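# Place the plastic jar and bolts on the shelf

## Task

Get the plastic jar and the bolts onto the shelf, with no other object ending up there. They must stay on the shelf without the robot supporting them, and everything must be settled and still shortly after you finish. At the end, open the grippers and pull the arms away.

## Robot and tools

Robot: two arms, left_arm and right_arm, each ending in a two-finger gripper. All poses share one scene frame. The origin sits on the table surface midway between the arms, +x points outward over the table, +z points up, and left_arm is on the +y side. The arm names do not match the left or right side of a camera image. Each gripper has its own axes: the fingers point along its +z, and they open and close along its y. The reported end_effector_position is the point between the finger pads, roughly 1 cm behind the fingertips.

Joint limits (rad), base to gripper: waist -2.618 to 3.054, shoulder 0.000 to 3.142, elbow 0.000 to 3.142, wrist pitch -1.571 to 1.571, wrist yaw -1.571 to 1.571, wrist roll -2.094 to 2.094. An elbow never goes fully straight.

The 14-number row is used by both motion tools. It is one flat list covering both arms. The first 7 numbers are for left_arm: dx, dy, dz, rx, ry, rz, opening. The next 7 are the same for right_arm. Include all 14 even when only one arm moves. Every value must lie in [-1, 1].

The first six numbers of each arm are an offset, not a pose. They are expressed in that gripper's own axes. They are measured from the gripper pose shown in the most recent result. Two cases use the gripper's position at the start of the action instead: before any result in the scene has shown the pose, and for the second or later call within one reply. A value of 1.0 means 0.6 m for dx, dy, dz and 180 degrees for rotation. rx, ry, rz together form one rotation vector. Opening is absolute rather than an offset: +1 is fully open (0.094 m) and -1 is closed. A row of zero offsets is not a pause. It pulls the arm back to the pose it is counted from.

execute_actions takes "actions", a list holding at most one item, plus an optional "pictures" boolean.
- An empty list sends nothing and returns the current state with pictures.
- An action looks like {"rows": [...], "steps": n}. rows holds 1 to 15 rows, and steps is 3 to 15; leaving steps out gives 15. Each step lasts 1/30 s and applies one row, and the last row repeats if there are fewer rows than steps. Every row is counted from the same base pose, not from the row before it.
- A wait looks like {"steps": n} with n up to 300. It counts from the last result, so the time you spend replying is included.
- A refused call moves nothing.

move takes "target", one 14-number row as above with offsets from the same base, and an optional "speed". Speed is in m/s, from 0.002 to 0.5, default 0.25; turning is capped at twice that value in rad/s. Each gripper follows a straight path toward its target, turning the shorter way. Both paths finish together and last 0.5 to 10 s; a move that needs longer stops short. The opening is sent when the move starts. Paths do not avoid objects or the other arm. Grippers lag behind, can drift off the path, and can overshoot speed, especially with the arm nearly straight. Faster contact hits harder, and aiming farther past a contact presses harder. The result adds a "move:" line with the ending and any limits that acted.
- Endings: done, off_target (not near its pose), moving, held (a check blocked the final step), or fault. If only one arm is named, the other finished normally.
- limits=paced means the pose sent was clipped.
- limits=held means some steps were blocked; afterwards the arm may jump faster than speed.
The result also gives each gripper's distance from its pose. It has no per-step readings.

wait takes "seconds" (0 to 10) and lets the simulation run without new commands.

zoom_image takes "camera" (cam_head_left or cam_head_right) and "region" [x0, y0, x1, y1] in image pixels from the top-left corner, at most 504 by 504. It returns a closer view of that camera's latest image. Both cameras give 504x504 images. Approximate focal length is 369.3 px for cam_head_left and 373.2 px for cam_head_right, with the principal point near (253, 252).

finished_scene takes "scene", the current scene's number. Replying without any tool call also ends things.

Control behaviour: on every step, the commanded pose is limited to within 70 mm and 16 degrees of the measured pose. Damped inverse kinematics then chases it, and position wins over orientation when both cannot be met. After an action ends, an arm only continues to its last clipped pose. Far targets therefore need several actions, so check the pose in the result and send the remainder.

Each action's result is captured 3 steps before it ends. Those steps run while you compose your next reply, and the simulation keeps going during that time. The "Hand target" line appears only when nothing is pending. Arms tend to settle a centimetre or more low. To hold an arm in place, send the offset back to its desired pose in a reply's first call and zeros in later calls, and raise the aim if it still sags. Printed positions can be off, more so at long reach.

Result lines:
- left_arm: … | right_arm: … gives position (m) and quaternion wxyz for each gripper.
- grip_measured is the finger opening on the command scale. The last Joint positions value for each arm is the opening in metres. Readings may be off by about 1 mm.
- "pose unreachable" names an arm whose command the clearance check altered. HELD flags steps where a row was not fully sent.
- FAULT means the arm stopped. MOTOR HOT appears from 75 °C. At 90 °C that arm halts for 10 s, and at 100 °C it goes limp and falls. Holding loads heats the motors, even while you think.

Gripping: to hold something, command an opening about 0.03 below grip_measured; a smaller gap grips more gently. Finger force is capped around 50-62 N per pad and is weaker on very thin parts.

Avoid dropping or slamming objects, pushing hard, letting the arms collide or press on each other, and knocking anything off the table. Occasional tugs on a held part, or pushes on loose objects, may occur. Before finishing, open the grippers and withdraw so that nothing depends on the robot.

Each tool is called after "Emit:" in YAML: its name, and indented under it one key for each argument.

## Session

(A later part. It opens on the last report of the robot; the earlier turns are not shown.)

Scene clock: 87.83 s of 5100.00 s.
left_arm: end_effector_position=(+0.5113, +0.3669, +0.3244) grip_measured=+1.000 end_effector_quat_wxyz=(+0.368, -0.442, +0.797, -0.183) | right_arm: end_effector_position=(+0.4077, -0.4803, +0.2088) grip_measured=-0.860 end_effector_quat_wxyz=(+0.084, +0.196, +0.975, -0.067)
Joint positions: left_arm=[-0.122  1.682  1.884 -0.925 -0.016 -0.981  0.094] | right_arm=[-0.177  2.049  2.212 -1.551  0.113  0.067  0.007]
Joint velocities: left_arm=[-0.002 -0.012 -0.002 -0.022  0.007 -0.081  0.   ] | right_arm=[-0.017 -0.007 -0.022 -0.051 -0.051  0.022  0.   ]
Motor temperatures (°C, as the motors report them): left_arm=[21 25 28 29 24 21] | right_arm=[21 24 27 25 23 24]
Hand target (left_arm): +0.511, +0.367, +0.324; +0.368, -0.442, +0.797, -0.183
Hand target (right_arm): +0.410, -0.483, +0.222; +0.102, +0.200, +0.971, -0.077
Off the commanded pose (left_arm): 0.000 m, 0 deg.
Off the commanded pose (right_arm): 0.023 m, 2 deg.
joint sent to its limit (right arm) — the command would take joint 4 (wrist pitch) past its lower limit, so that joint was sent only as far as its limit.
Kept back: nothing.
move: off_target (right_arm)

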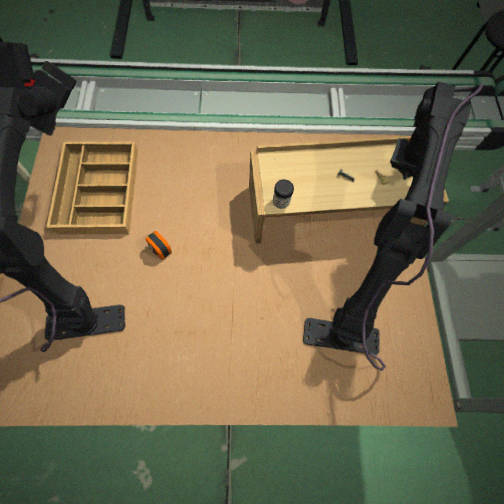

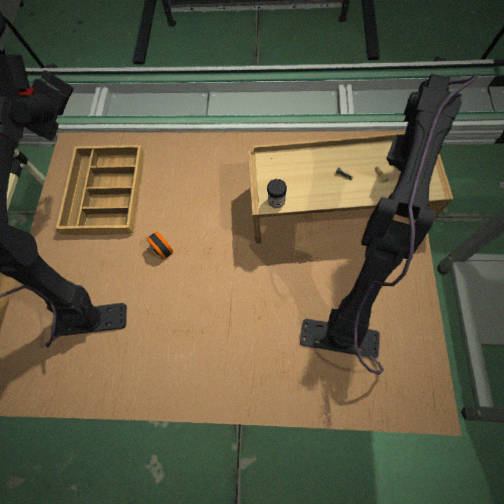

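Emit:
move:
  target: [0,0,0,0,0,0,1,0,0,0.027,0,0,0,-1]
  speed: 0.04

Emit:
move:
  target: [0,0,0,0,0,0,1,0,0,0,0,0,0,-0.3]

Emit:
move:
  target: [0,0,0,0,0,0,1,0,0,-0.09,0,0,0,-0.3]

Emit:
move:
  target: [0,0,0,0,0,0,1,0.4,-0.2,-0.1,0,0,0,-0.3]

Scene clock: 88.77 s of 5100.00 s.
left_arm: end_effector_position=(+0.5113, +0.3669, +0.3244) grip_measured=+1.000 end_effector_quat_wxyz=(+0.368, -0.442, +0.797, -0.183) | right_arm: end_effector_position=(+0.4074, -0.4804, +0.1906) grip_measured=-0.860 end_effector_quat_wxyz=(+0.070, +0.196, +0.976, -0.066)
Joint positions: left_arm=[-0.122  1.682  1.884 -0.925 -0.016 -0.981  0.094] | right_arm=[-0.177  2.048  2.137 -1.504  0.114  0.067  0.007]
Joint velocities: left_arm=[-0.007 -0.022 -0.017  0.022 -0.007  0.037  0.   ] | right_arm=[ 0.002 -0.002  0.012 -0.066 -0.007 -0.022  0.001]
Motor temperatures (°C, as the motors report them): left_arm=[21 25 28 29 24 21] | right_arm=[21 24 27 25 23 24]
Hand target (left_arm): +0.511, +0.367, +0.324; +0.368, -0.442, +0.797, -0.183
Hand target (right_arm): +0.409, -0.483, +0.193; +0.083, +0.196, +0.975, -0.067
Off the commanded pose (left_arm): 0.000 m, 0 deg.
Off the commanded pose (right_arm): 0.004 m, 2 deg.
Kept back: nothing.
move: done

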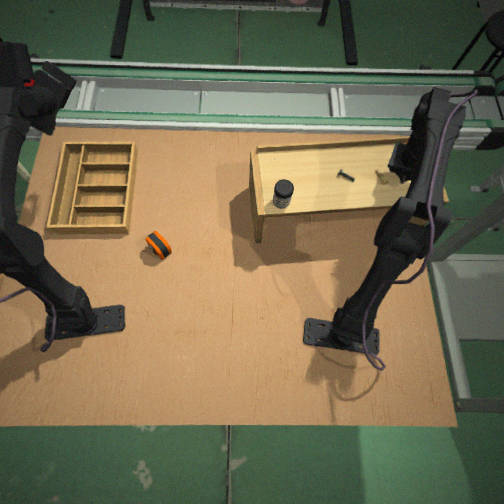

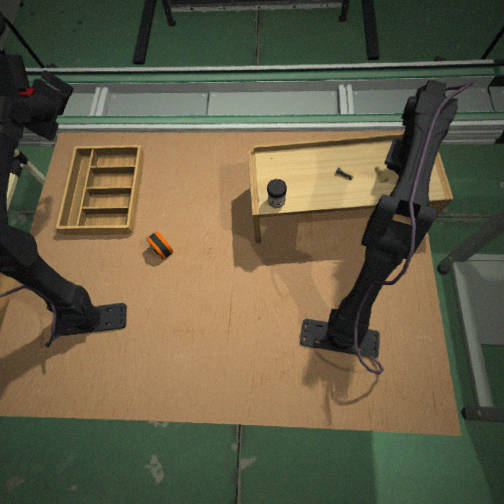

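Scene clock: 89.27 s of 5100.00 s.
left_arm: end_effector_position=(+0.5113, +0.3669, +0.3244) grip_measured=+1.000 end_effector_quat_wxyz=(+0.368, -0.442, +0.797, -0.183) | right_arm: end_effector_position=(+0.4069, -0.4822, +0.1910) grip_measured=-0.303 end_effector_quat_wxyz=(+0.070, +0.196, +0.976, -0.070)
Joint positions: left_arm=[-0.122  1.682  1.884 -0.925 -0.016 -0.982  0.094] | right_arm=[-0.178  2.047  2.137 -1.504  0.122  0.067  0.033]
Joint velocities: left_arm=[ 0.007 -0.007  0.002  0.051  0.037 -0.022  0.   ] | right_arm=[-0.002 -0.007 -0.017  0.007  0.007  0.081 -0.   ]
Motor temperatures (°C, as the motors report them): left_arm=[21 25 28 29 24 21] | right_arm=[21 24 27 25 23 24]
Hand target (left_arm): +0.511, +0.367, +0.324; +0.368, -0.442, +0.797, -0.183
Hand target (right_arm): +0.407, -0.480, +0.191; +0.070, +0.196, +0.976, -0.066
Off the commanded pose (left_arm): 0.000 m, 0 deg.
Off the commanded pose (right_arm): 0.002 m, 0 deg.
Kept back: nothing.
move: done

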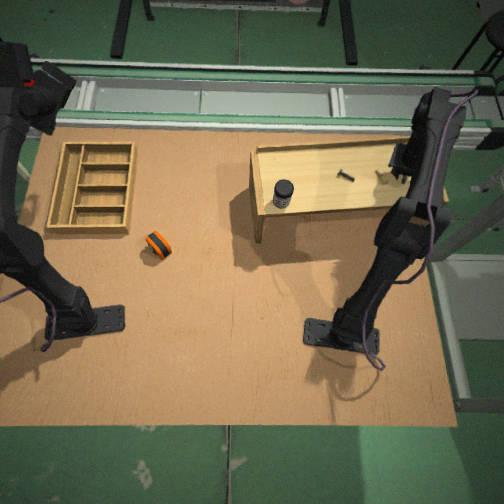

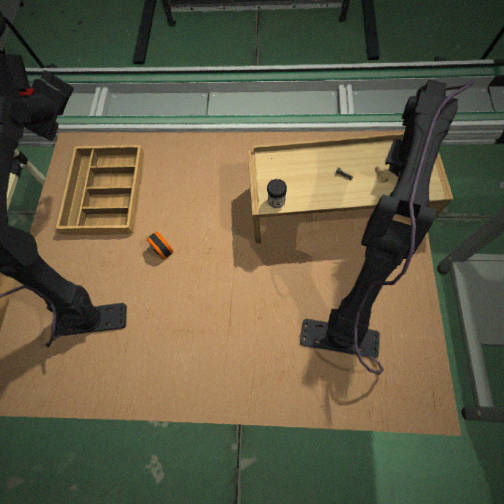

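Scene clock: 90.10 s of 5100.00 s.
left_arm: end_effector_position=(+0.5113, +0.3669, +0.3244) grip_measured=+1.000 end_effector_quat_wxyz=(+0.368, -0.442, +0.797, -0.183) | right_arm: end_effector_position=(+0.4007, -0.4751, +0.2305) grip_measured=-0.303 end_effector_quat_wxyz=(+0.109, +0.192, +0.972, -0.075)
Joint positions: left_arm=[-0.122  1.682  1.884 -0.925 -0.016 -0.982  0.094] | right_arm=[-0.166  1.982  2.194 -1.547  0.123  0.067  0.033]
Joint velocities: left_arm=[-0.007  0.007  0.002  0.022  0.007 -0.022  0.   ] | right_arm=[ 0.007 -0.012  0.007 -0.022 -0.007 -0.037  0.   ]
Motor temperatures (°C, as the motors report them): left_arm=[21 25 28 30 24 21] | right_arm=[21 25 27 25 23 24]
Hand target (left_arm): +0.511, +0.367, +0.324; +0.368, -0.442, +0.797, -0.183
Hand target (right_arm): +0.402, -0.472, +0.244; +0.127, +0.191, +0.970, -0.078
Off the commanded pose (left_arm): 0.000 m, 0 deg.
Off the commanded pose (right_arm): 0.013 m, 5 deg.
joint sent to its limit (right arm) — the command would take joint 4 (wrist pitch) past its lower limit, so that joint was sent only as far as its limit.
Kept back: nothing.
move: off_target (right_arm)

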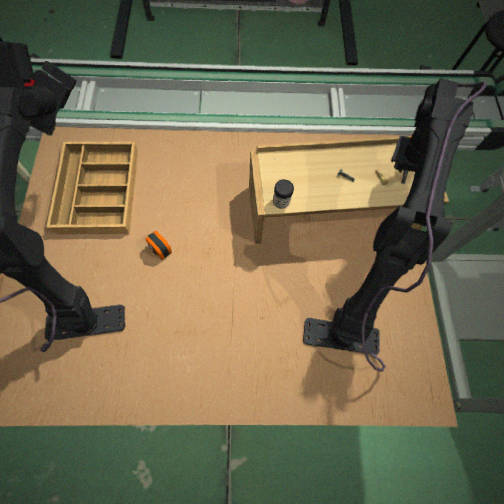

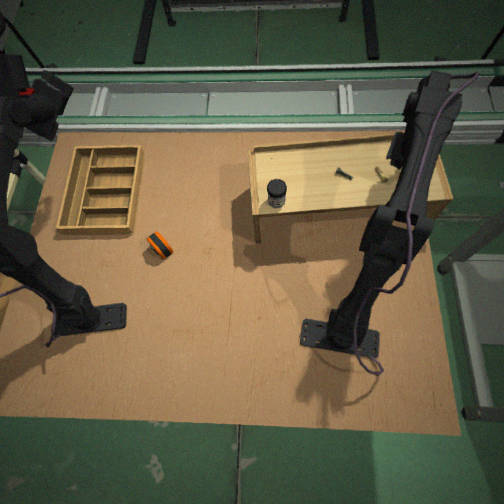

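Scene clock: 91.93 s of 5100.00 s.
left_arm: end_effector_position=(+0.5113, +0.3669, +0.3244) grip_measured=+1.000 end_effector_quat_wxyz=(+0.368, -0.442, +0.797, -0.183) | right_arm: end_effector_position=(+0.1268, -0.4981, +0.2521) grip_measured=-0.303 end_effector_quat_wxyz=(+0.125, +0.191, +0.968, -0.105)
Joint positions: left_arm=[-0.122  1.682  1.884 -0.925 -0.016 -0.982  0.094] | right_arm=[-0.889  1.121  1.427 -1.551 -0.044 -0.634  0.033]
Joint velocities: left_arm=[ 0.012 -0.007 -0.012  0.007 -0.066 -0.022  0.   ] | right_arm=[-0.007 -0.012  0.007 -0.037 -0.095 -0.051 -0.001]
Motor temperatures (°C, as the motors report them): left_arm=[21 25 28 30 24 21] | right_arm=[21 25 27 25 23 24]
Hand target (left_arm): +0.511, +0.367, +0.324; +0.368, -0.442, +0.797, -0.183
Hand target (right_arm): +0.126, -0.495, +0.250; +0.129, +0.191, +0.968, -0.100
Off the commanded pose (left_arm): 0.000 m, 0 deg.
Off the commanded pose (right_arm): 0.014 m, 4 deg.
joint sent to its limit (right arm) — the command would take joint 4 (wrist pitch) past its lower limit, so that joint was sent only as far as its limit.
Kept back: nothing.
move: off_target (right_arm)

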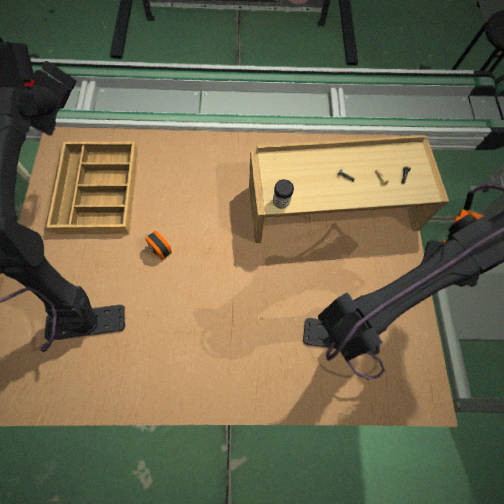

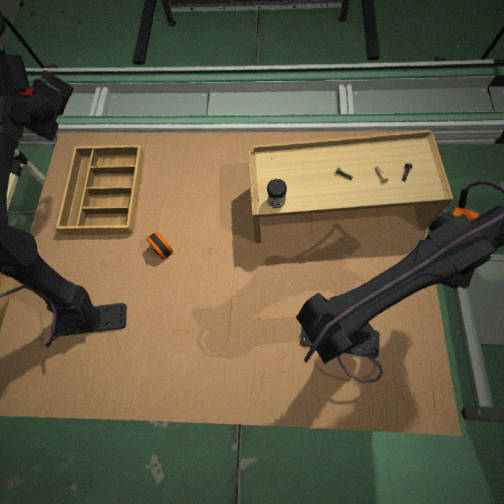

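Emit:
finished_scene:
  scene: 1

The scene is finished: the task was done.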